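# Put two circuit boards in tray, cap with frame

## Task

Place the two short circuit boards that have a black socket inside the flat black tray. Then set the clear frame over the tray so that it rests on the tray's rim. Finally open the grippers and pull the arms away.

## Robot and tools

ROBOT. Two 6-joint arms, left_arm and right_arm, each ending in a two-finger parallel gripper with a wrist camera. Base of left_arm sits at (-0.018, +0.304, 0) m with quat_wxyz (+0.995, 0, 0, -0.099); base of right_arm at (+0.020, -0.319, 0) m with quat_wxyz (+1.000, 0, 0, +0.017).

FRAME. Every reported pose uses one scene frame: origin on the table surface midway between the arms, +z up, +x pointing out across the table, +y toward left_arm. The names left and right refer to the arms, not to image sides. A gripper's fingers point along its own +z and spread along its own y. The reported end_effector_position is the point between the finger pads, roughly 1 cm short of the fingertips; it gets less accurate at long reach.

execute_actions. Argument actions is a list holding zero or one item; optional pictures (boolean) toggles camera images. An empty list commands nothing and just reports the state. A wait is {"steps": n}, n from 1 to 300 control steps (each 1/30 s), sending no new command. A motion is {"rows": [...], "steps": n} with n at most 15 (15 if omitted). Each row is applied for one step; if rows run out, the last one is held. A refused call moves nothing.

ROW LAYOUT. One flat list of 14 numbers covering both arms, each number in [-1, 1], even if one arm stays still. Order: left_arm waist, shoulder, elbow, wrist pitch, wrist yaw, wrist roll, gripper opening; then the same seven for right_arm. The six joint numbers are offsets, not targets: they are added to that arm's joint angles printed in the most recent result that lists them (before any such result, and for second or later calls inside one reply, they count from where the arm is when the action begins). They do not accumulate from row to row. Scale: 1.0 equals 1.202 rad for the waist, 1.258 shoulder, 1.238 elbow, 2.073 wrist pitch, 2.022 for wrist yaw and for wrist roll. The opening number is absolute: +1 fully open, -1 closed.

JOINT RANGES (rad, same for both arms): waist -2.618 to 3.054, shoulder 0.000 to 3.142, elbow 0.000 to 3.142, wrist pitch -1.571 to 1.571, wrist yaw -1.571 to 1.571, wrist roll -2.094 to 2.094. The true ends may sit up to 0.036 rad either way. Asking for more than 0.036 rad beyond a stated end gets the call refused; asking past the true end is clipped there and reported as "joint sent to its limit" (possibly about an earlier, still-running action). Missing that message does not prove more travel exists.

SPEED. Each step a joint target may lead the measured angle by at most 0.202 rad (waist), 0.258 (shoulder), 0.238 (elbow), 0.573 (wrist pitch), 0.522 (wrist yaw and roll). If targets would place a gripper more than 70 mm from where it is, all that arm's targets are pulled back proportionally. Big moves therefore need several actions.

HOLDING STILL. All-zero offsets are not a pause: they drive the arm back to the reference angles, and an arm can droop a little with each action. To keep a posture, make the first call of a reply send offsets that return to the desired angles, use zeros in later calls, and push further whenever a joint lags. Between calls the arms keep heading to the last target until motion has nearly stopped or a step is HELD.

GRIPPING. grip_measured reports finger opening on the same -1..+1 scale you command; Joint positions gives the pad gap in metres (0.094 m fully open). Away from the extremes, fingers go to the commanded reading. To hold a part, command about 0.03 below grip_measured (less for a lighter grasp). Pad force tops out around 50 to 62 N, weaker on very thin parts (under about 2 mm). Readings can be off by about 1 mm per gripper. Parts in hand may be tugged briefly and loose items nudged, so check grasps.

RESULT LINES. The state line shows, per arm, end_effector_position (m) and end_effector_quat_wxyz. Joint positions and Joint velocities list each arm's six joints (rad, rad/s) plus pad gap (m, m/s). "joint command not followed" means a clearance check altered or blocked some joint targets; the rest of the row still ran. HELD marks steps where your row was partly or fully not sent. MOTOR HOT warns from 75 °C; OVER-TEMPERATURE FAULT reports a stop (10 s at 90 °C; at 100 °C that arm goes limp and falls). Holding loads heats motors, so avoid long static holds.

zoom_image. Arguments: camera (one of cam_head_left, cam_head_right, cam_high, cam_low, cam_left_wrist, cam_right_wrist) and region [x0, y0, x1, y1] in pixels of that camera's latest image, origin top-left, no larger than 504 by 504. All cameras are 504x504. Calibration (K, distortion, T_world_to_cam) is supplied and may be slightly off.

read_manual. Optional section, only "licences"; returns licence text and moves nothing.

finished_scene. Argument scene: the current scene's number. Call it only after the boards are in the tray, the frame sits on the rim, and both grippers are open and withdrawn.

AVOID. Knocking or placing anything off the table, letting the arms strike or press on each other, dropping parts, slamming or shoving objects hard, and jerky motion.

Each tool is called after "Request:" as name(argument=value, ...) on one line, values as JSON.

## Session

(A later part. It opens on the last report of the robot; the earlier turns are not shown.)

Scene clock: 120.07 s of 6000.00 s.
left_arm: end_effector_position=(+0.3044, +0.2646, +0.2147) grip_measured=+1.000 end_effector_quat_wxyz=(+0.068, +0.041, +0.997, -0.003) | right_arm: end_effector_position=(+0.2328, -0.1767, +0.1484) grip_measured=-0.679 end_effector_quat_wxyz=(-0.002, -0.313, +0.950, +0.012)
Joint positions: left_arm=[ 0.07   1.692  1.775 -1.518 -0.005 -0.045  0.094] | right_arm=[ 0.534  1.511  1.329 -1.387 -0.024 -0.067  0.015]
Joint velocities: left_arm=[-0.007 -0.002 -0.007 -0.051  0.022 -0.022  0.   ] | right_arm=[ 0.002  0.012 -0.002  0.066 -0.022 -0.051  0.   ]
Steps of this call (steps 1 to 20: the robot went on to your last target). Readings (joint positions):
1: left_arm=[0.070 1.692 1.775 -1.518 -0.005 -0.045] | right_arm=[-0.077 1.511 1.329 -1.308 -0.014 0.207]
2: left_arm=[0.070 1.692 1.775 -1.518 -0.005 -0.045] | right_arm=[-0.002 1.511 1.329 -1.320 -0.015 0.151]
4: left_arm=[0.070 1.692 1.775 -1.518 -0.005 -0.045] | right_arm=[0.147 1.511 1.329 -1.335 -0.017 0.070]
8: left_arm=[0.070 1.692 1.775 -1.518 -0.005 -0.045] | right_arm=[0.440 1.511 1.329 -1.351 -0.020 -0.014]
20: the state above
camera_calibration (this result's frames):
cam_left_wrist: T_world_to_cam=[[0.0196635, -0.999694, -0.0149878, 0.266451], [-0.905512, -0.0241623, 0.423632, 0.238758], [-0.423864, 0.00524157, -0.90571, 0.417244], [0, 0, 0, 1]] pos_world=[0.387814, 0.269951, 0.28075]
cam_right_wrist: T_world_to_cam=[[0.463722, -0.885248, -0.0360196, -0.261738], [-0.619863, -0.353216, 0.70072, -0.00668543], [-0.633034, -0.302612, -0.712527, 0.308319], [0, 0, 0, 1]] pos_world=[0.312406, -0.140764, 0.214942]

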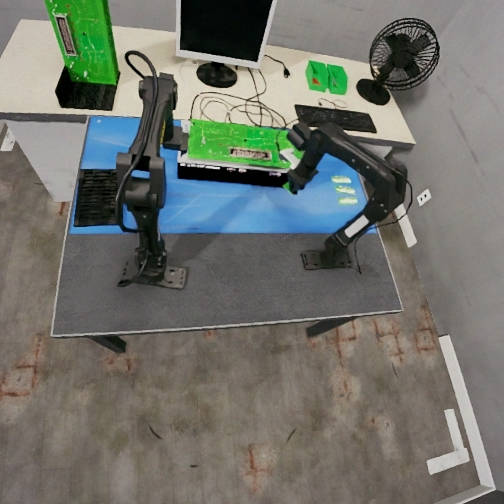

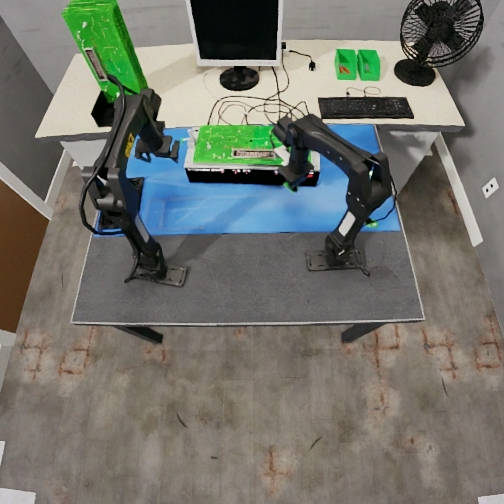

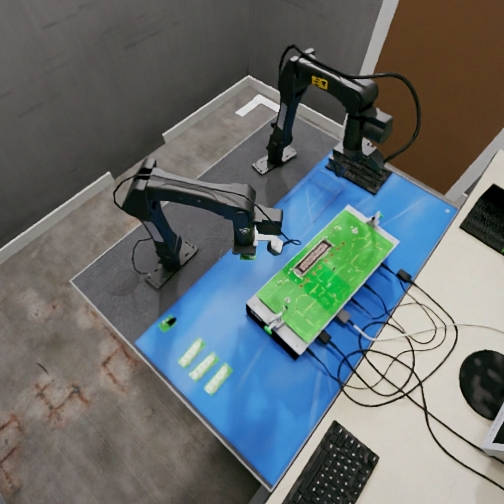

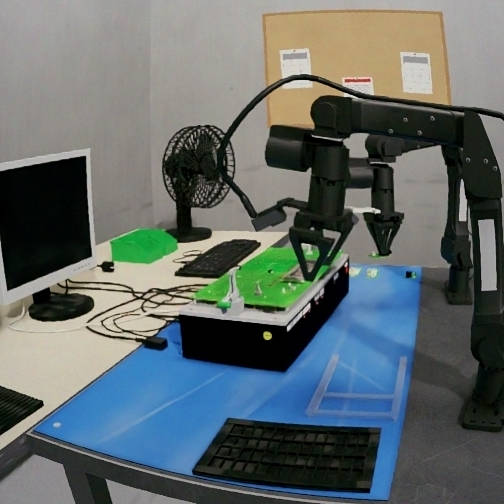

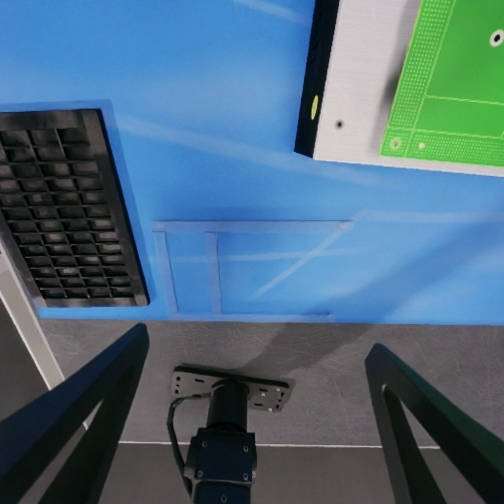

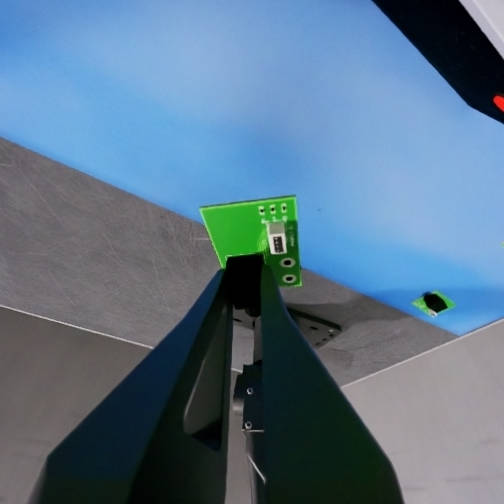

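Held. To pre-place.

Request:
execute_actions(actions=[{"rows":[[0,0,0,0,0,0,1,0.15,0,0.03,0,0,-0.1,-0.72],[0,0,0,0,0,0,1,0.3,0.03,0.06,0,0,-0.2,-0.72],[0,0,0,0,0,0,1,0.427,0.06,0.1,0,0,-0.21,-0.72],[0,0,0,0,0,0,1,0.427,0.1,0.1,0.05,0,-0.21,-0.72],[0,0,0,0,0,0,1,0.427,0.14,0.1,0.08,0,-0.21,-0.72],[0,0,0,0,0,0,1,0.427,0.18,0.1,0.1,0,-0.21,-0.72],[0,0,0,0,0,0,1,0.427,0.22,0.1,0.12,0,-0.21,-0.72],[0,0,0,0,0,0,1,0.427,0.26,0.1,0.14,0,-0.21,-0.72],[0,0,0,0,0,0,1,0.427,0.3,0.1,0.156,0,-0.21,-0.72],[0,0,0,0,0,0,1,0.427,0.34,0.1,0.156,0,-0.21,-0.72]]}], pictures=false)

Request:
execute_actions(actions=[{"steps":15}], pictures=false)

Scene clock: 128.40 s of 6000.00 s.
left_arm: end_effector_position=(+0.3044, +0.2646, +0.2147) grip_measured=+1.000 end_effector_quat_wxyz=(+0.068, +0.041, +0.997, -0.003) | right_arm: end_effector_position=(+0.1748, -0.0076, +0.0383) grip_measured=-0.680 end_effector_quat_wxyz=(+0.039, +0.701, -0.712, -0.001)
Joint positions: left_arm=[ 0.07   1.692  1.775 -1.518 -0.005 -0.045  0.094] | right_arm=[ 1.058  1.982  1.441 -1.103 -0.026 -0.464  0.015]
Joint velocities: left_arm=[-0.017  0.002  0.002 -0.037  0.066  0.022  0.   ] | right_arm=[-0.042  0.212 -0.002  0.139 -0.051 -0.139  0.   ]
Steps of this call (steps 1 to 15: the robot went on to your last target; steps 16 to 90: nothing new was sent; then 4.83 s passed at rest; steps 91 to 105: all 15 steps of this action). Readings (joint positions):
91: left_arm=[0.070 1.692 1.775 -1.518 -0.005 -0.045] | right_arm=[0.554 1.511 1.329 -1.389 -0.011 -0.098]
92: left_arm=[0.070 1.692 1.775 -1.518 -0.005 -0.045] | right_arm=[0.600 1.515 1.336 -1.393 -0.002 -0.160]
94: left_arm=[0.070 1.692 1.775 -1.518 -0.005 -0.045] | right_arm=[0.732 1.553 1.385 -1.394 -0.004 -0.275]
98: left_arm=[0.070 1.692 1.775 -1.518 -0.005 -0.045] | right_arm=[0.961 1.689 1.436 -1.267 -0.014 -0.382]
105: the state above

Scene clock: 128.90 s of 6000.00 s.
left_arm: end_effector_position=(+0.3044, +0.2646, +0.2147) grip_measured=+1.000 end_effector_quat_wxyz=(+0.068, +0.041, +0.997, -0.003) | right_arm: end_effector_position=(+0.1786, -0.0014, +0.0425) grip_measured=-0.680 end_effector_quat_wxyz=(+0.020, +0.709, -0.705, -0.007)
Joint positions: left_arm=[ 0.07   1.692  1.775 -1.518 -0.005 -0.045  0.094] | right_arm=[ 1.057  1.968  1.441 -1.078 -0.025 -0.485  0.015]
Joint velocities: left_arm=[ 0.002 -0.002 -0.002 -0.066 -0.037 -0.022  0.   ] | right_arm=[ 0.002 -0.007 -0.007 -0.022 -0.037 -0.022 -0.001]
Steps of this call (steps 1 to 15: the robot went on to your last target). Readings (joint positions):
1: left_arm=[0.070 1.692 1.775 -1.518 -0.005 -0.045] | right_arm=[1.057 1.984 1.441 -1.098 -0.025 -0.468]
2: left_arm=[0.070 1.692 1.775 -1.518 -0.005 -0.045] | right_arm=[1.057 1.982 1.441 -1.095 -0.025 -0.472]
4: left_arm=[0.070 1.692 1.775 -1.518 -0.005 -0.045] | right_arm=[1.057 1.973 1.441 -1.087 -0.025 -0.477]
8: left_arm=[0.070 1.692 1.775 -1.518 -0.005 -0.045] | right_arm=[1.057 1.968 1.441 -1.080 -0.025 -0.482]
15: the state above

Request:
execute_actions(actions=[{"rows":[[0,0,0,0,0,0,1,0,-0.01,-0.005,0.02,0,0,-0.72],[0,0,0,0,0,0,1,0,-0.01,-0.01,0.03,0,0,-0.72],[0,0,0,0,0,0,1,0,-0.005,-0.018,0.04,0,0,-0.72],[0,0,0,0,0,0,1,0,-0.005,-0.026,0.05,0,0,-0.72],[0,0,0,0,0,0,1,0,0,-0.034,0.055,0,0,-0.72],[0,0,0,0,0,0,1,0,0,-0.042,0.06,0,0,-0.72],[0,0,0,0,0,0,1,0,0.004,-0.05,0.065,0,0,-0.72],[0,0,0,0,0,0,1,0,0.004,-0.056,0.065,0,0,-0.72]]}], pictures=false)

Request:
execute_actions(actions=[{"steps":8}], pictures=false)

Scene clock: 136.23 s of 6000.00 s.
left_arm: end_effector_position=(+0.3044, +0.2646, +0.2147) grip_measured=+1.000 end_effector_quat_wxyz=(+0.068, +0.041, +0.997, -0.003) | right_arm: end_effector_position=(+0.1819, +0.0049, +0.0276) grip_measured=-0.680 end_effector_quat_wxyz=(-0.003, +0.709, -0.705, -0.014)
Joint positions: left_arm=[ 0.07   1.692  1.775 -1.518 -0.005 -0.045  0.094] | right_arm=[ 1.057  1.968  1.38  -0.969 -0.025 -0.486  0.015]
Joint velocities: left_arm=[-0.002  0.002 -0.012 -0.037  0.007  0.007  0.   ] | right_arm=[ 0.007  0.007 -0.002  0.095  0.051  0.066  0.   ]
Steps of this call (steps 1 to 15: the robot went on to your last target; steps 16 to 90: nothing new was sent; then 3.83 s passed at rest; steps 91 to 105: all 15 steps of this action). Readings (joint positions):
91: left_arm=[0.070 1.692 1.775 -1.518 -0.005 -0.045] | right_arm=[1.057 1.968 1.441 -1.076 -0.025 -0.486]
92: left_arm=[0.070 1.692 1.775 -1.518 -0.005 -0.045] | right_arm=[1.057 1.968 1.441 -1.070 -0.025 -0.486]
94: left_arm=[0.070 1.692 1.775 -1.518 -0.005 -0.045] | right_arm=[1.057 1.968 1.436 -1.045 -0.025 -0.486]
98: left_arm=[0.070 1.692 1.775 -1.518 -0.005 -0.045] | right_arm=[1.057 1.968 1.402 -0.992 -0.025 -0.486]
105: the state above

Scene clock: 136.50 s of 6000.00 s.
left_arm: end_effector_position=(+0.3044, +0.2646, +0.2147) grip_measured=+1.000 end_effector_quat_wxyz=(+0.068, +0.041, +0.997, -0.003) | right_arm: end_effector_position=(+0.1829, +0.0068, +0.0277) grip_measured=-0.680 end_effector_quat_wxyz=(-0.007, +0.710, -0.704, -0.015)
Joint positions: left_arm=[ 0.07   1.692  1.775 -1.518 -0.005 -0.045  0.094] | right_arm=[ 1.057  1.968  1.38  -0.96  -0.025 -0.486  0.015]
Joint velocities: left_arm=[-0.007 -0.012 -0.007 -0.051  0.022 -0.051  0.   ] | right_arm=[-0.002 -0.002  0.002  0.007 -0.007  0.007  0.   ]
Steps of this call (steps 1 to 8: the robot went on to your last target). Readings (joint positions):
1: left_arm=[0.070 1.692 1.775 -1.518 -0.005 -0.045] | right_arm=[1.057 1.968 1.380 -0.966 -0.025 -0.486]
2: left_arm=[0.070 1.692 1.775 -1.518 -0.005 -0.045] | right_arm=[1.057 1.968 1.380 -0.964 -0.025 -0.486]
4: left_arm=[0.070 1.692 1.775 -1.518 -0.005 -0.045] | right_arm=[1.057 1.968 1.380 -0.962 -0.025 -0.486]
8: the state above

Request:
execute_actions(actions=[{"rows":[[0,0,0,0,0,0,1,0,0.015,0,0,0,0,-0.72],[0,0,0,0,0,0,1,0,0.02,0,0,0,0,-0.72],[0,0,0,0,0,0,1,0,0.025,0,0,0,0,-0.72],[0,0,0,0,0,0,1,0,0.032,0,0,0,0,-0.72]]}])

Scene clock: 140.33 s of 6000.00 s.
left_arm: end_effector_position=(+0.3044, +0.2646, +0.2147) grip_measured=+1.000 end_effector_quat_wxyz=(+0.068, +0.041, +0.997, -0.003) | right_arm: end_effector_position=(+0.1818, +0.0044, +0.0181) grip_measured=-0.680 end_effector_quat_wxyz=(+0.006, +0.709, -0.705, -0.011)
Joint positions: left_arm=[ 0.07   1.692  1.775 -1.518 -0.005 -0.045  0.094] | right_arm=[ 1.057  1.996  1.38  -0.96  -0.025 -0.486  0.015]
Joint velocities: left_arm=[-0.017 -0.017 -0.012  0.095 -0.066 -0.095  0.   ] | right_arm=[-0.002 -0.037  0.007 -0.051  0.081  0.022  0.   ]
Steps of this call (steps 1 to 15: the robot went on to your last target; steps 16 to 90: nothing new was sent; then 0.33 s passed at rest; steps 91 to 105: all 15 steps of this action). Readings (joint positions):
91: left_arm=[0.070 1.692 1.775 -1.518 -0.005 -0.045] | right_arm=[1.057 1.968 1.380 -0.959 -0.025 -0.486]
92: left_arm=[0.070 1.692 1.775 -1.518 -0.005 -0.045] | right_arm=[1.057 1.969 1.380 -0.959 -0.025 -0.486]
94: left_arm=[0.070 1.692 1.775 -1.518 -0.005 -0.045] | right_arm=[1.057 1.977 1.380 -0.959 -0.025 -0.486]
98: left_arm=[0.070 1.692 1.775 -1.518 -0.005 -0.045] | right_arm=[1.057 1.996 1.380 -0.960 -0.025 -0.486]
105: the state above
camera_calibration (this result's frames):
cam_left_wrist: T_world_to_cam=[[0.0196635, -0.999694, -0.0149878, 0.266451], [-0.905512, -0.0241623, 0.423632, 0.238758], [-0.423864, 0.00524157, -0.90571, 0.417244], [0, 0, 0, 1]] pos_world=[0.387814, 0.269951, 0.28075]
cam_right_wrist: T_world_to_cam=[[0.988496, -0.146541, -0.0374347, -0.18106], [-0.0790016, -0.711321, 0.698414, 0.0202774], [-0.128974, -0.687422, -0.714715, 0.148134], [0, 0, 0, 1]] pos_world=[0.199685, 0.0897213, 0.0849334]

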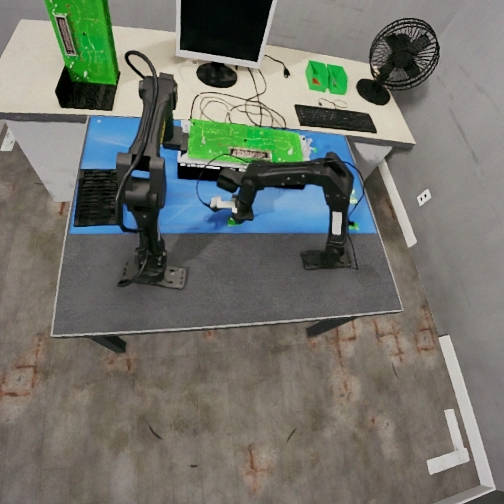

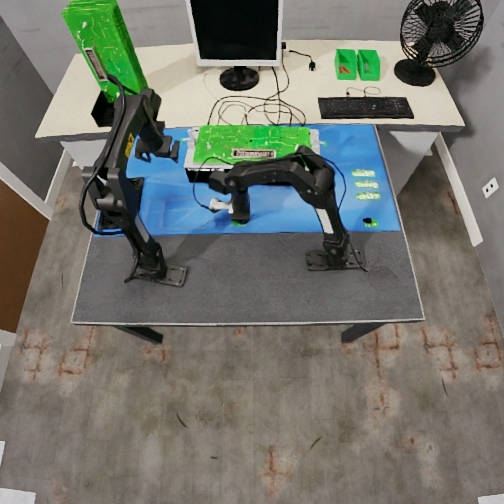

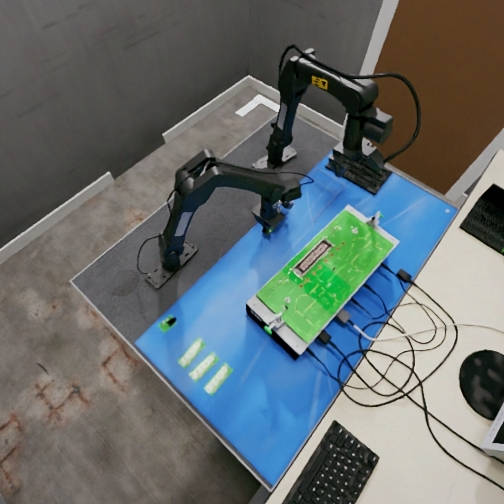

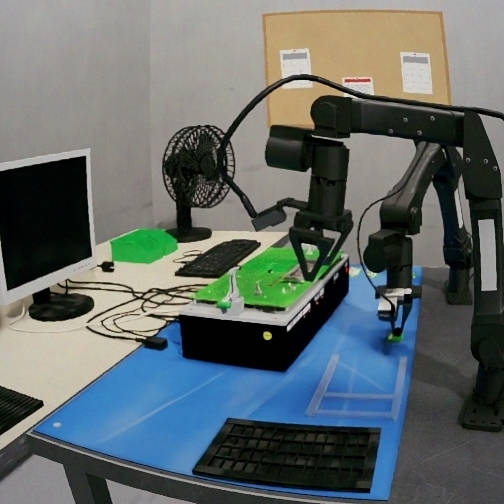

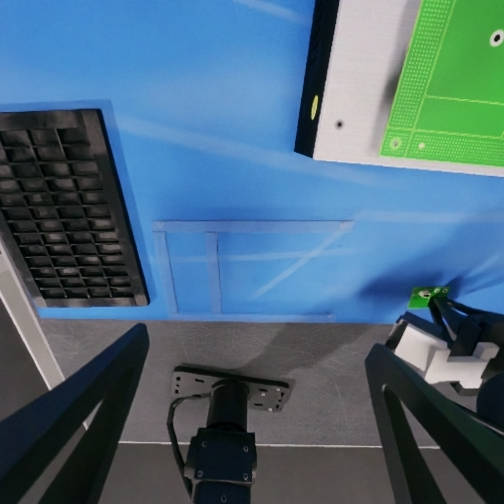

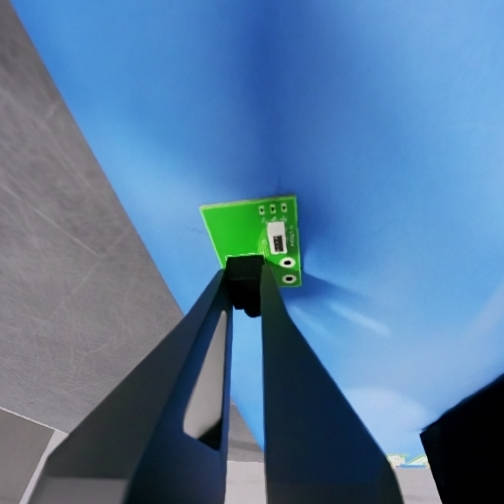

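Request:
execute_actions(actions=[{"rows":[[0,0,0,0,0,0,1,0,0.012,0,0,0,0,-0.72],[0,0,0,0,0,0,1,0,0.012,0,0,0,0,-0.62],[0,0,0,0,0,0,1,0,0.01,0,0,0,0,-0.5],[0,0,0,0,0,0,1,0,0,0,0,0,0,-0.45],[0,0,0,0,0,0,1,0,0,0,0,0,0,-0.45],[0,0,0,0,0,0,1,0,-0.02,0.02,-0.02,0,0,-0.45],[0,0,0,0,0,0,1,0,-0.04,0.04,-0.04,0,0,-0.45],[0,0,0,0,0,0,1,0,-0.06,0.05,-0.06,0,0,-0.45],[0,0,0,0,0,0,1,0,-0.1,0.05,-0.08,0,0,-0.45],[0,0,0,0,0,0,1,0,-0.15,0.05,-0.1,0,0,-0.45],[0,0,0,0,0,0,1,-0.1,-0.2,0.03,-0.13,0,0,-0.45],[0,0,0,0,0,0,1,-0.2,-0.27,0,-0.16,0,0.1,-0.45],[0,0,0,0,0,0,1,-1,-0.4,-0.04,-0.21,0.01,0.4,-0.45]]}], pictures=false)

Request:
execute_actions(actions=[{"steps":22}], pictures=false)

Scene clock: 149.43 s of 6000.00 s.
left_arm: end_effector_position=(+0.3044, +0.2646, +0.2147) grip_measured=+1.000 end_effector_quat_wxyz=(+0.068, +0.041, +0.997, -0.003) | right_arm: end_effector_position=(+0.1999, -0.0488, +0.0992) grip_measured=-0.452 end_effector_quat_wxyz=(+0.013, -0.590, +0.807, +0.021)
Joint positions: left_arm=[ 0.07   1.692  1.775 -1.518 -0.005 -0.045  0.094] | right_arm=[ 0.927  1.743  1.378 -1.167 -0.032 -0.299  0.026]
Joint velocities: left_arm=[-0.007  0.017 -0.002  0.022  0.022  0.051  0.   ] | right_arm=[-1.228 -1.37  -0.168 -0.74   0.037  1.736  0.   ]
From where the robot then was, a joint's target lay farther than a number of 1.0 reaches, so one or more steps of this call were cut to that.
Steps of this call (steps 1 to 15: the robot went on to your last target; steps 16 to 90: nothing new was sent; then 5.60 s passed at rest; steps 91 to 105: all 15 steps of this action). Readings (joint positions):
91: left_arm=[0.070 1.692 1.775 -1.518 -0.005 -0.045] | right_arm=[1.057 1.996 1.380 -0.960 -0.025 -0.486]
92: left_arm=[0.070 1.692 1.775 -1.518 -0.005 -0.045] | right_arm=[1.057 1.996 1.380 -0.959 -0.025 -0.486]
94: left_arm=[0.070 1.692 1.775 -1.518 -0.005 -0.045] | right_arm=[1.057 1.996 1.380 -0.961 -0.025 -0.486]
98: left_arm=[0.070 1.692 1.775 -1.518 -0.005 -0.045] | right_arm=[1.057 1.992 1.386 -0.992 -0.025 -0.486]
105: the state above

Scene clock: 150.17 s of 6000.00 s.
left_arm: end_effector_position=(+0.3044, +0.2646, +0.2147) grip_measured=+1.000 end_effector_quat_wxyz=(+0.068, +0.041, +0.997, -0.003) | right_arm: end_effector_position=(+0.2776, -0.3496, +0.1540) grip_measured=-0.452 end_effector_quat_wxyz=(+0.014, +0.215, +0.976, +0.001)
Joint positions: left_arm=[ 0.07   1.692  1.775 -1.518 -0.005 -0.045  0.094] | right_arm=[-0.155  1.501  1.342 -1.384  0.001  0.314  0.026]
Joint velocities: left_arm=[-0.012 -0.002  0.002  0.007 -0.037 -0.037  0.   ] | right_arm=[ 0.032 -0.012 -0.022 -0.037 -0.051  0.051  0.   ]
Steps of this call (steps 1 to 22: the robot went on to your last target). Readings (joint positions):
1: left_arm=[0.070 1.692 1.775 -1.518 -0.005 -0.045] | right_arm=[0.882 1.695 1.373 -1.191 -0.030 -0.235]
2: left_arm=[0.070 1.692 1.775 -1.518 -0.005 -0.045] | right_arm=[0.832 1.648 1.369 -1.215 -0.028 -0.164]
4: left_arm=[0.070 1.692 1.775 -1.518 -0.005 -0.045] | right_arm=[0.714 1.566 1.365 -1.263 -0.025 -0.015]
8: left_arm=[0.070 1.692 1.775 -1.518 -0.005 -0.045] | right_arm=[0.415 1.501 1.365 -1.331 -0.015 0.182]
22: the state above

Request:
execute_actions(actions=[{"rows":[[-0.711,0,0,0,0,0.313,-0.45,-0.565,-0.1,0,0,0,0.228,-0.45],[-0.711,0,0,0,0,0.313,-0.45,-0.565,-0.1,0,0,0,0.228,-0.45],[-0.711,0,0,0,0,0.313,-0.45,-0.565,-0.1,0,0,0,0.228,-0.45],[-0.711,0,0,0,0,0.313,-0.45,-0.565,-0.1,-0.05,0.03,0,0.228,-0.45],[-0.711,0,0,0,0,0.313,-0.45,-0.565,-0.1,-0.1,0.06,0,0.228,-0.45],[-0.711,0,0,0,0,0.313,-0.45,-0.565,-0.1,-0.15,0.09,0,0.228,-0.45],[-0.711,0,0,0,0,0.313,-0.45,-0.565,-0.1,-0.2,0.12,0,0.228,-0.45],[-0.711,0,0,0,0,0.313,-0.45,-0.565,-0.1,-0.25,0.15,0,0.228,-0.45],[-0.711,0,-0.03,0.03,0,0.313,-0.45,-0.565,-0.1,-0.3,0.17,0,0.228,-0.45],[-0.711,0.03,-0.06,0.06,0,0.313,-0.45,-0.565,-0.1,-0.34,0.193,0,0.228,-0.45],[-0.711,0.06,-0.1,0.1,0,0.313,-0.45,-0.565,-0.1,-0.38,0.193,0,0.228,-0.45],[-0.711,0.09,-0.14,0.14,0,0.313,-0.45,-0.565,-0.1,-0.41,0.193,0,0.228,-0.45],[-0.711,0.12,-0.18,0.18,0,0.313,-0.45,-0.565,-0.1,-0.428,0.193,0,0.228,-0.45],[-0.711,0.15,-0.22,0.22,0,0.313,-0.45,-0.565,-0.1,-0.428,0.193,0,0.228,-0.45],[-0.711,0.19,-0.255,0.22,0,0.313,-0.45,-0.565,-0.1,-0.428,0.193,0,0.228,-0.45]]}], pictures=false)

Request:
execute_actions(actions=[{"steps":24}])

Scene clock: 170.10 s of 6000.00 s.
left_arm: end_effector_position=(+0.1741, +0.0116, +0.1434) grip_measured=-0.448 end_effector_quat_wxyz=(+0.043, +0.695, +0.718, -0.012) | right_arm: end_effector_position=(+0.1545, -0.4596, +0.0491) grip_measured=-0.452 end_effector_quat_wxyz=(-0.025, +0.704, +0.709, -0.001)
Joint positions: left_arm=[-0.794  1.785  1.601 -1.298  0.004  0.547  0.026] | right_arm=[-0.843  1.374  0.809 -1.057  0.003  0.755  0.026]
Joint velocities: left_arm=[-0.31   0.935 -1.033  1.077  0.066  0.183 -0.001] | right_arm=[-0.007 -0.007 -0.491 -0.037 -0.066  0.139 -0.001]
Steps of this call (steps 1 to 30: the robot went on to your last target; steps 31 to 90: nothing new was sent; then 16.43 s passed at rest; steps 91 to 105: all 15 steps of this action). Readings (joint positions):
91: left_arm=[0.051 1.692 1.775 -1.518 -0.017 0.031] | right_arm=[-0.177 1.491 1.340 -1.385 -0.018 0.386]
92: left_arm=[0.008 1.692 1.775 -1.518 -0.025 0.129] | right_arm=[-0.227 1.475 1.337 -1.381 -0.025 0.461]
94: left_arm=[-0.124 1.693 1.775 -1.516 -0.024 0.290] | right_arm=[-0.371 1.431 1.332 -1.369 -0.022 0.573]
98: left_arm=[-0.422 1.700 1.775 -1.510 -0.017 0.461] | right_arm=[-0.674 1.374 1.179 -1.225 -0.011 0.689]
105: the state above

Scene clock: 170.90 s of 6000.00 s.
left_arm: end_effector_position=(+0.1780, +0.0090, +0.0443) grip_measured=-0.448 end_effector_quat_wxyz=(-0.015, +0.706, +0.708, +0.004) | right_arm: end_effector_position=(+0.1633, -0.4677, +0.0462) grip_measured=-0.452 end_effector_quat_wxyz=(+0.000, +0.710, +0.704, +0.001)
Joint positions: left_arm=[-0.791  1.958  1.435 -1.078 -0.001  0.578  0.026] | right_arm=[-0.843  1.374  0.799 -0.995 -0.002  0.77   0.026]
Joint velocities: left_arm=[ 0.037 -0.012  0.002 -0.037 -0.081  0.037 -0.   ] | right_arm=[-0.002 -0.022  0.002 -0.11  -0.051  0.037  0.   ]
Steps of this call (steps 1 to 24: the robot went on to your last target). Readings (joint positions):
1: left_arm=[-0.800 1.821 1.565 -1.261 0.004 0.552] | right_arm=[-0.843 1.374 0.800 -1.057 0.001 0.759]
2: left_arm=[-0.801 1.860 1.528 -1.222 0.004 0.557] | right_arm=[-0.843 1.374 0.799 -1.053 0.000 0.762]
4: left_arm=[-0.796 1.936 1.472 -1.163 0.002 0.565] | right_arm=[-0.843 1.374 0.799 -1.030 -0.000 0.765]
8: left_arm=[-0.791 1.986 1.435 -1.120 -0.001 0.572] | right_arm=[-0.843 1.374 0.799 -1.007 -0.001 0.768]
24: the state above
camera_calibration (this result's frames):
cam_left_wrist: T_world_to_cam=[[-0.994646, -0.101902, -0.0171656, 0.183456], [-0.0937431, 0.819859, 0.564839, 0.0319783], [-0.043485, 0.563424, -0.825022, 0.134469], [0, 0, 0, 1]] pos_world=[0.191319, -0.0832861, 0.0960263]
cam_right_wrist: T_world_to_cam=[[-0.986884, 0.160833, -0.0138944, 0.234323], [0.104989, 0.70483, 0.701564, 0.295551], [0.122628, 0.690904, -0.712471, 0.444721], [0, 0, 0, 1]] pos_world=[0.145685, -0.553259, 0.112758]

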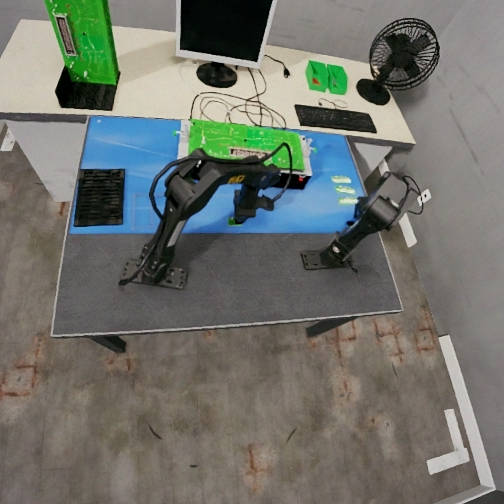

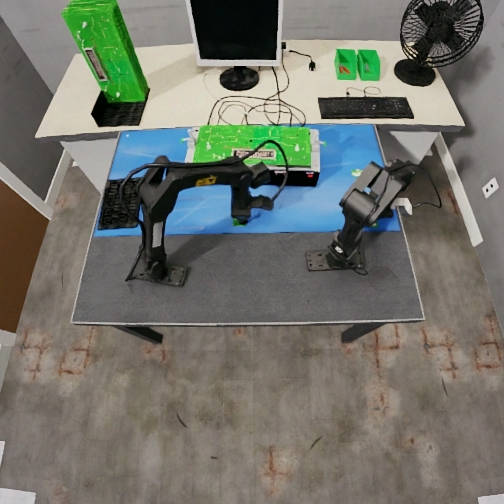

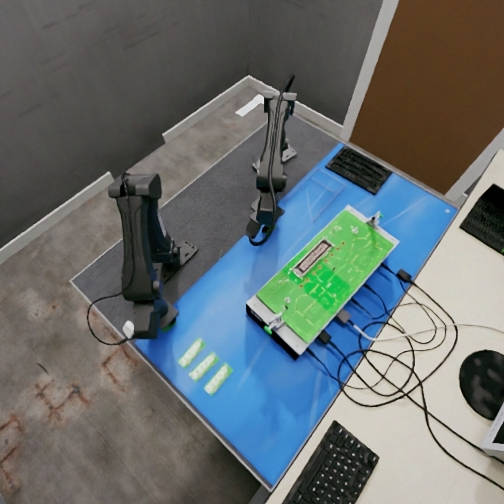

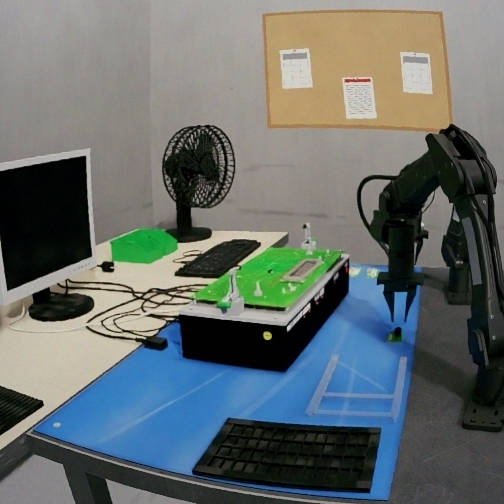

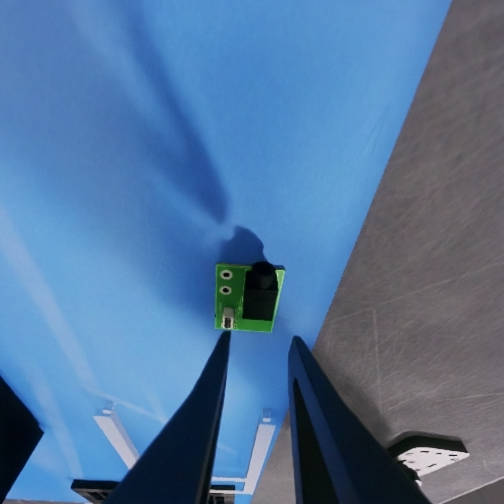

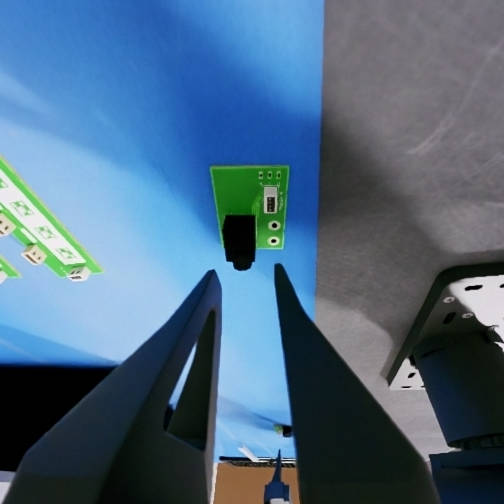

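Request:
execute_actions(actions=[{"rows":[[-0.012,0,0,0.03,0,0,-0.45,0.016,0.02,0,0.03,0,0.045,-0.45],[-0.012,0,0,0.04,0,0,-0.45,0.016,0.02,0,0.035,0,0.045,-0.45],[-0.012,0.005,-0.01,0.045,0,0,-0.45,0.016,0.025,-0.015,0.04,0,0.045,-0.45],[-0.012,0.01,-0.02,0.049,0,0,-0.45,0.016,0.03,-0.025,0.046,0,0.045,-0.45],[-0.012,0.015,-0.03,0.049,0,0,-0.45,0.016,0.037,-0.033,0.046,0,0.045,-0.45],[-0.012,0.02,-0.04,0.049,0,0,-0.45,0.016,0.043,-0.041,0.046,0,0.045,-0.45]]}], pictures=false)

Request:
execute_actions(actions=[{"steps":8}])

Scene clock: 184.60 s of 6000.00 s.
left_arm: end_effector_position=(+0.1764, +0.0071, +0.0215) grip_measured=-0.448 end_effector_quat_wxyz=(-0.016, +0.708, +0.706, +0.004) | right_arm: end_effector_position=(+0.1662, -0.4673, +0.0278) grip_measured=-0.452 end_effector_quat_wxyz=(-0.003, +0.735, +0.678, +0.002)
Joint positions: left_arm=[-0.798  1.99   1.385 -0.999 -0.001  0.578  0.026] | right_arm=[-0.834  1.418  0.756 -0.915 -0.005  0.853  0.026]
Joint velocities: left_arm=[-0.007 -0.002  0.002  0.022 -0.037 -0.007 -0.001] | right_arm=[ 0.007 -0.022 -0.007 -0.007 -0.007  0.066 -0.001]
Steps of this call (steps 1 to 15: the robot went on to your last target; steps 16 to 90: nothing new was sent; then 10.20 s passed at rest; steps 91 to 105: all 15 steps of this action). Readings (joint positions):
91: left_arm=[-0.791 1.958 1.435 -1.074 -0.001 0.578] | right_arm=[-0.842 1.374 0.799 -0.990 -0.002 0.784]
92: left_arm=[-0.793 1.958 1.435 -1.065 -0.001 0.578] | right_arm=[-0.840 1.376 0.799 -0.982 -0.002 0.799]
94: left_arm=[-0.795 1.958 1.431 -1.038 -0.001 0.578] | right_arm=[-0.835 1.384 0.797 -0.957 -0.003 0.820]
98: left_arm=[-0.798 1.969 1.400 -1.005 -0.001 0.578] | right_arm=[-0.834 1.409 0.769 -0.921 -0.004 0.841]
105: the state above

Scene clock: 184.87 s of 6000.00 s.
left_arm: end_effector_position=(+0.1771, +0.0059, +0.0215) grip_measured=-0.448 end_effector_quat_wxyz=(-0.013, +0.708, +0.706, +0.004) | right_arm: end_effector_position=(+0.1670, -0.4681, +0.0278) grip_measured=-0.452 end_effector_quat_wxyz=(-0.001, +0.736, +0.677, +0.002)
Joint positions: left_arm=[-0.798  1.99   1.385 -0.993 -0.001  0.578  0.026] | right_arm=[-0.834  1.418  0.756 -0.91  -0.005  0.856  0.026]
Joint velocities: left_arm=[-0.002 -0.017  0.007  0.022  0.037  0.022 -0.   ] | right_arm=[-0.007  0.017  0.017  0.022 -0.007  0.051  0.   ]
Steps of this call (steps 1 to 8: the robot went on to your last target). Readings (joint positions):
1: left_arm=[-0.798 1.990 1.385 -0.997 -0.001 0.578] | right_arm=[-0.834 1.418 0.756 -0.914 -0.005 0.854]
2: left_arm=[-0.798 1.990 1.385 -0.995 -0.001 0.578] | right_arm=[-0.834 1.418 0.756 -0.913 -0.005 0.855]
4: left_arm=[-0.798 1.990 1.385 -0.994 -0.001 0.578] | right_arm=[-0.834 1.418 0.756 -0.911 -0.005 0.855]
8: the state above
camera_calibration (this result's frames):
cam_left_wrist: T_world_to_cam=[[-0.995289, -0.0951218, -0.0187496, 0.181922], [-0.0891634, 0.822107, 0.562307, 0.0464777], [-0.0380734, 0.56133, -0.826716, 0.116385], [0, 0, 0, 1]] pos_world=[0.18964, -0.0862354, 0.0734938]
cam_right_wrist: T_world_to_cam=[[-0.971566, 0.236382, -0.0135126, 0.270541], [0.158544, 0.691903, 0.704367, 0.293237], [0.175849, 0.682197, -0.709707, 0.418429], [0, 0, 0, 1]] pos_world=[0.142777, -0.552294, 0.094071]

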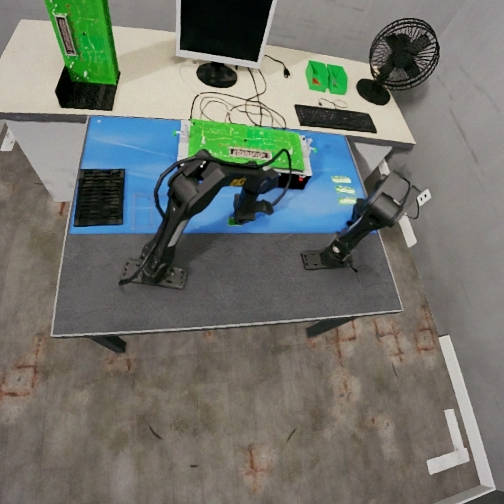

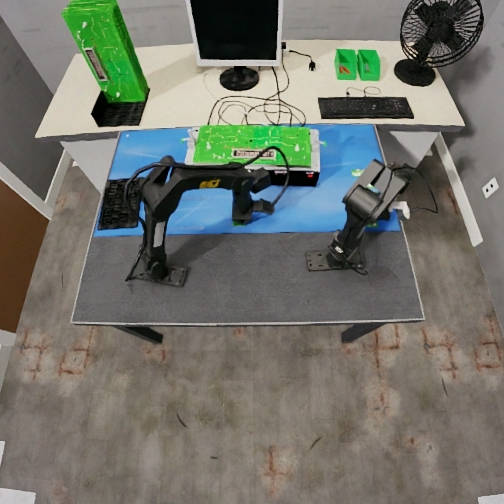

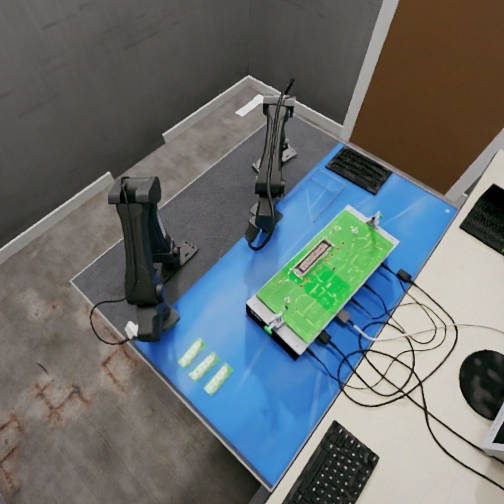

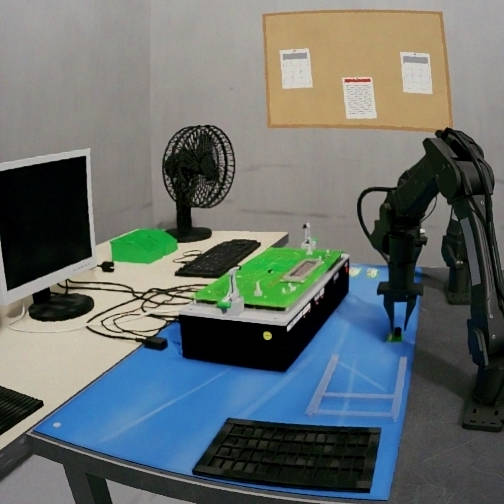

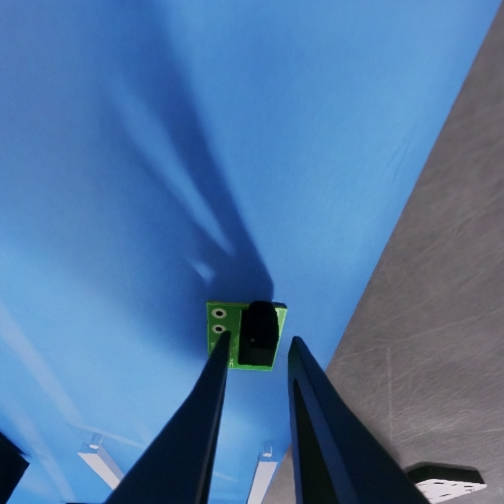

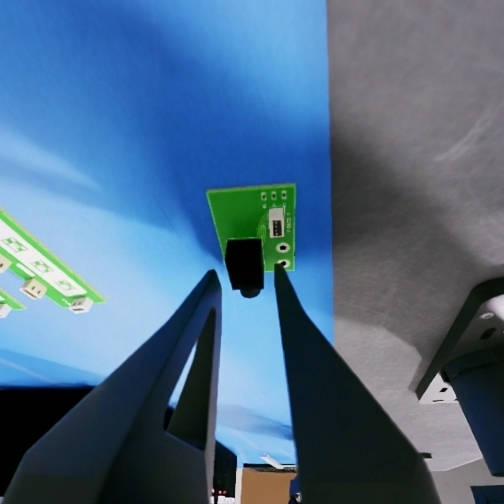

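Request:
execute_actions(actions=[{"rows":[[0,0,0,0.022,0,0,-0.45,0,0.012,-0.01,0.02,0,0,-0.45],[0,0,0,0.022,0,0,-0.45,0,0.016,-0.015,0.026,0,0,-0.45],[0,0,0,0.022,0,0,-0.45,0,0.02,-0.02,0.03,0,0,-0.45],[0,0,-0.01,0.024,0,0,-0.5,0,0.026,-0.031,0.031,0,0,-0.45],[0,0,-0.015,0.024,0,0,-0.5,0,0.026,-0.031,0.031,0,0,-0.45],[0,0,-0.02,0.024,0,0,-0.5,0,0.026,-0.031,0.031,0,0,-0.45]]}], pictures=false)

Scene clock: 191.90 s of 6000.00 s.
left_arm: end_effector_position=(+0.1776, +0.0052, +0.0164) grip_measured=-0.498 end_effector_quat_wxyz=(-0.008, +0.708, +0.706, +0.002) | right_arm: end_effector_position=(+0.1677, -0.4682, +0.0173) grip_measured=-0.452 end_effector_quat_wxyz=(+0.000, +0.737, +0.676, +0.004)
Joint positions: left_arm=[-0.798  1.99   1.364 -0.96  -0.001  0.578  0.024] | right_arm=[-0.834  1.439  0.727 -0.859 -0.007  0.857  0.026]
Joint velocities: left_arm=[-0.007 -0.007  0.002 -0.022 -0.051 -0.022  0.001] | right_arm=[ 0.007  0.007 -0.022  0.007  0.037  0.066 -0.001]
Steps of this call (steps 1 to 15: the robot went on to your last target; steps 16 to 90: nothing new was sent; then 3.53 s passed at rest; steps 91 to 105: all 15 steps of this action). Readings (joint positions):
91: left_arm=[-0.798 1.990 1.385 -0.990 -0.001 0.578] | right_arm=[-0.834 1.418 0.756 -0.907 -0.005 0.857]
92: left_arm=[-0.798 1.990 1.385 -0.985 -0.001 0.578] | right_arm=[-0.834 1.418 0.756 -0.901 -0.006 0.857]
94: left_arm=[-0.798 1.990 1.385 -0.976 -0.001 0.578] | right_arm=[-0.834 1.419 0.753 -0.883 -0.006 0.857]
98: left_arm=[-0.798 1.990 1.370 -0.962 -0.001 0.578] | right_arm=[-0.834 1.436 0.733 -0.863 -0.007 0.857]
105: the state above

Request:
execute_actions(actions=[{"rows":[[0,0,0,0.006,0,0,-0.55,0,0,0,0,0,0,-0.5],[0,0,0,0.006,0,0,-0.6,0,0,0,0,0,0,-0.55],[0,0,0,0.006,0,0,-0.63,0,0,0,0,0,0,-0.6],[0,0,0,0.006,0,0,-0.66,0,0,0,0,0,0,-0.65],[0,0,0,0.006,0,0,-0.73,0,0,0,0,0,0,-0.72]],"steps":12}])

Scene clock: 196.97 s of 6000.00 s.
left_arm: end_effector_position=(+0.1777, +0.0050, +0.0164) grip_measured=-0.689 end_effector_quat_wxyz=(-0.007, +0.708, +0.706, +0.002) | right_arm: end_effector_position=(+0.1686, -0.4684, +0.0173) grip_measured=-0.681 end_effector_quat_wxyz=(+0.002, +0.736, +0.676, +0.005)
Joint positions: left_arm=[-0.798  1.99   1.364 -0.959 -0.001  0.578  0.015] | right_arm=[-0.834  1.439  0.727 -0.856 -0.01   0.857  0.015]
Joint velocities: left_arm=[-0.017  0.007  0.007  0.051  0.037  0.022  0.   ] | right_arm=[-0.022 -0.002  0.022 -0.022 -0.037 -0.022  0.   ]
Steps of this call (steps 1 to 15: the robot went on to your last target; steps 16 to 90: nothing new was sent; then 1.67 s passed at rest; steps 91 to 102: all 12 steps of this action). Readings (joint positions):
91: left_arm=[-0.798 1.990 1.364 -0.959 -0.001 0.578] | right_arm=[-0.834 1.439 0.727 -0.856 -0.008 0.857]
92: left_arm=[-0.798 1.990 1.364 -0.959 -0.001 0.578] | right_arm=[-0.834 1.439 0.727 -0.856 -0.008 0.857]
94: left_arm=[-0.798 1.990 1.364 -0.959 -0.001 0.578] | right_arm=[-0.834 1.439 0.727 -0.856 -0.009 0.857]
98: left_arm=[-0.798 1.990 1.364 -0.959 -0.001 0.578] | right_arm=[-0.834 1.439 0.727 -0.856 -0.010 0.857]
102: the state above
camera_calibration (this result's frames):
cam_left_wrist: T_world_to_cam=[[-0.995141, -0.0953505, -0.0245558, 0.18243], [-0.0929805, 0.827999, 0.552967, 0.0509897], [-0.0323935, 0.552563, -0.832841, 0.111887], [0, 0, 0, 1]] pos_world=[0.189909, -0.0866495, 0.0694685]
cam_right_wrist: T_world_to_cam=[[-0.971353, 0.23675, -0.0205487, 0.272276], [0.153668, 0.691724, 0.705623, 0.301279], [0.18127, 0.682251, -0.708289, 0.409981], [0, 0, 0, 1]] pos_world=[0.143862, -0.552574, 0.0833908]

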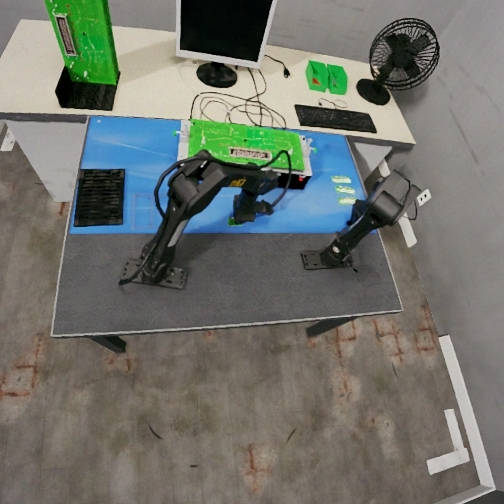

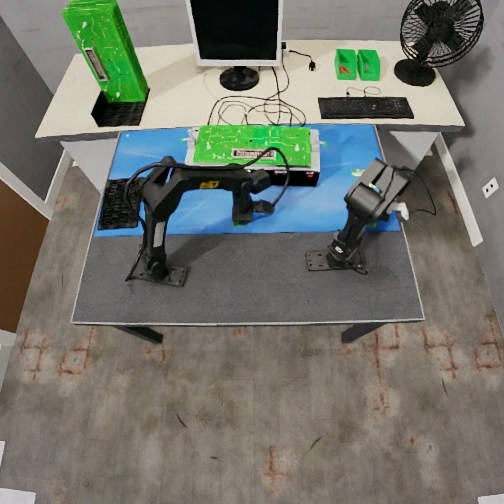

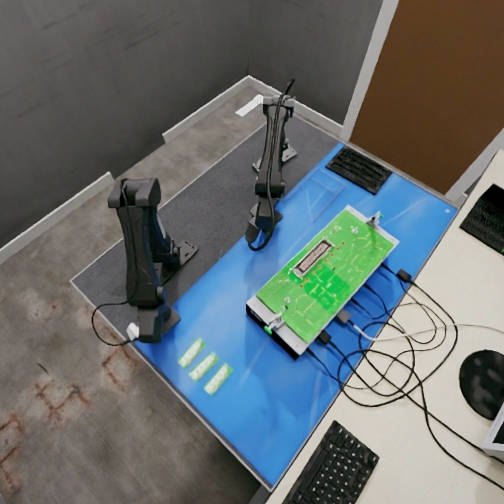

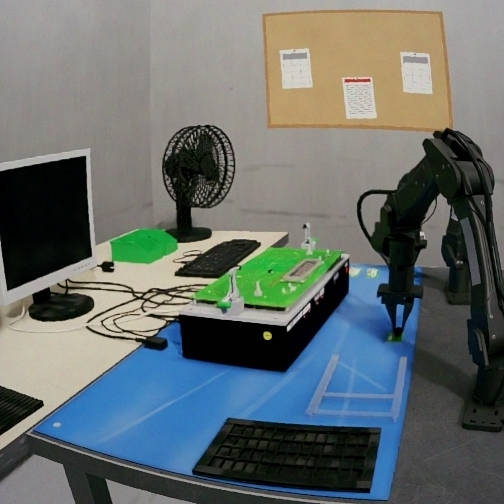

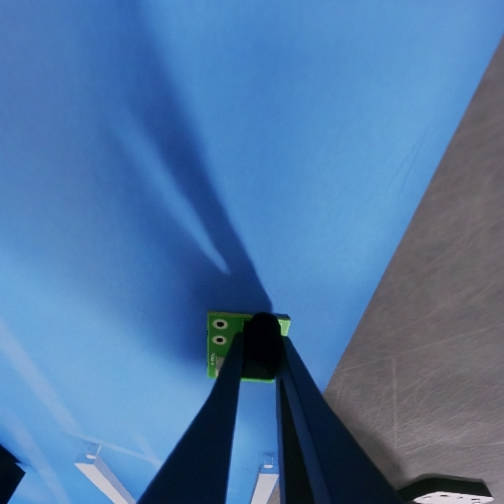

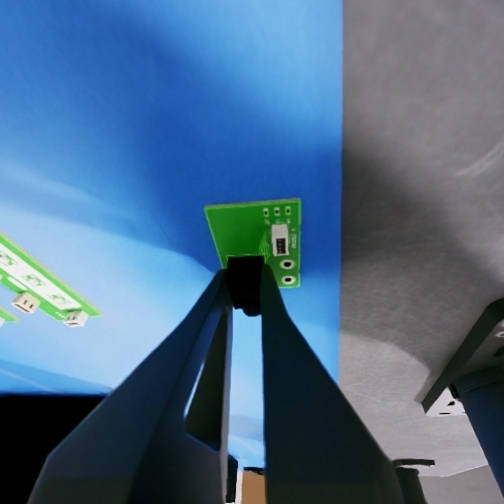

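Request:
execute_actions(actions=[{"rows":[[0,-0.02,0.03,-0.03,0,0,-0.73,0,-0.02,0.04,-0.03,0,0,-0.72],[0,-0.04,0.06,-0.06,0,0,-0.73,0,-0.03,0.08,-0.07,0,0,-0.72],[0,-0.07,0.08,-0.09,0,0,-0.73,0,-0.03,0.13,-0.11,0,0,-0.72],[0,-0.1,0.1,-0.12,0,0,-0.73,0,-0.03,0.18,-0.15,0,0,-0.72],[0,-0.14,0.12,-0.15,0,-0.1,-0.73,0,-0.02,0.24,-0.19,0,0,-0.72],[0,-0.18,0.14,-0.18,0,-0.2,-0.73,0,0,0.3,-0.22,0,0,-0.72],[0,-0.22,0.16,-0.21,0,-0.3,-0.73,0.05,0.02,0.36,-0.25,0,0,-0.72],[0.05,-0.26,0.175,-0.24,0,-0.4,-0.73,0.1,0.04,0.42,-0.262,0,-0.1,-0.72],[0.1,-0.3,0.18,-0.275,0,-0.5,-0.73,0.2,0.05,0.487,-0.262,0,-0.2,-0.72],[0.15,-0.3,0.18,-0.275,0,-0.6,-0.73,0.3,0.05,0.487,-0.262,0,-0.3,-0.72],[0.2,-0.3,0.18,-0.275,0,-0.7,-0.73,0.4,0.05,0.487,-0.262,0,-0.42,-0.72],[0.99,-0.3,0.18,-0.275,0,-0.834,-0.73,0.99,0.05,0.487,-0.262,0,-0.42,-0.72]]}], pictures=false)

Request:
execute_actions(actions=[{"steps":24}], pictures=false)

Scene clock: 219.23 s of 6000.00 s.
left_arm: end_effector_position=(+0.2175, +0.0956, +0.1762) grip_measured=-0.689 end_effector_quat_wxyz=(+0.047, +0.296, +0.954, -0.027) | right_arm: end_effector_position=(+0.2839, -0.4017, +0.1564) grip_measured=-0.680 end_effector_quat_wxyz=(+0.058, +0.273, +0.960, +0.000)
Joint positions: left_arm=[-0.525  1.642  1.566 -1.387  0.01  -0.122  0.015] | right_arm=[-0.343  1.482  1.328 -1.299 -0.004  0.247  0.015]
Joint velocities: left_arm=[ 1.971 -0.418  0.212 -0.725  0.022 -2.747 -0.   ] | right_arm=[ 2.103  0.129  0.002 -0.462 -0.081 -1.678 -0.001]
Steps of this call (steps 1 to 15: the robot went on to your last target; steps 16 to 90: nothing new was sent; then 18.77 s passed at rest; steps 91 to 105: all 15 steps of this action). Readings (joint positions):
91: left_arm=[-0.798 1.990 1.366 -0.965 -0.001 0.578] | right_arm=[-0.834 1.439 0.730 -0.862 -0.011 0.857]
92: left_arm=[-0.798 1.990 1.375 -0.985 -0.001 0.578] | right_arm=[-0.834 1.439 0.742 -0.887 -0.011 0.857]
94: left_arm=[-0.798 1.976 1.407 -1.048 -0.001 0.578] | right_arm=[-0.834 1.439 0.807 -0.982 -0.013 0.857]
98: left_arm=[-0.796 1.859 1.477 -1.179 -0.001 0.381] | right_arm=[-0.808 1.449 1.081 -1.203 -0.007 0.827]
105: the state above

Scene clock: 220.03 s of 6000.00 s.
left_arm: end_effector_position=(+0.2597, +0.3620, +0.1809) grip_measured=-0.688 end_effector_quat_wxyz=(-0.002, +0.602, -0.798, -0.001) | right_arm: end_effector_position=(+0.2520, -0.2164, +0.1501) grip_measured=-0.678 end_effector_quat_wxyz=(-0.001, -0.192, +0.981, +0.009)
Joint positions: left_arm=[ 0.398  1.627  1.574 -1.515 -0.003 -1.092  0.015] | right_arm=[ 0.366  1.503  1.328 -1.394 -0.018  0.013  0.015]
Joint velocities: left_arm=[-0.007  0.007 -0.002 -0.037 -0.007 -0.095  0.   ] | right_arm=[ 0.002  0.002  0.002 -0.051  0.022 -0.022  0.   ]
Steps of this call (steps 1 to 24: the robot went on to your last target). Readings (joint positions):
1: left_arm=[-0.453 1.631 1.572 -1.410 0.009 -0.220] | right_arm=[-0.269 1.487 1.328 -1.314 -0.006 0.199]
2: left_arm=[-0.377 1.625 1.574 -1.428 0.008 -0.319] | right_arm=[-0.194 1.493 1.328 -1.326 -0.008 0.161]
4: left_arm=[-0.225 1.626 1.574 -1.453 0.005 -0.517] | right_arm=[-0.045 1.500 1.328 -1.342 -0.010 0.107]
8: left_arm=[0.077 1.627 1.574 -1.476 0.004 -0.851] | right_arm=[0.250 1.503 1.328 -1.357 -0.012 0.050]
24: the state above


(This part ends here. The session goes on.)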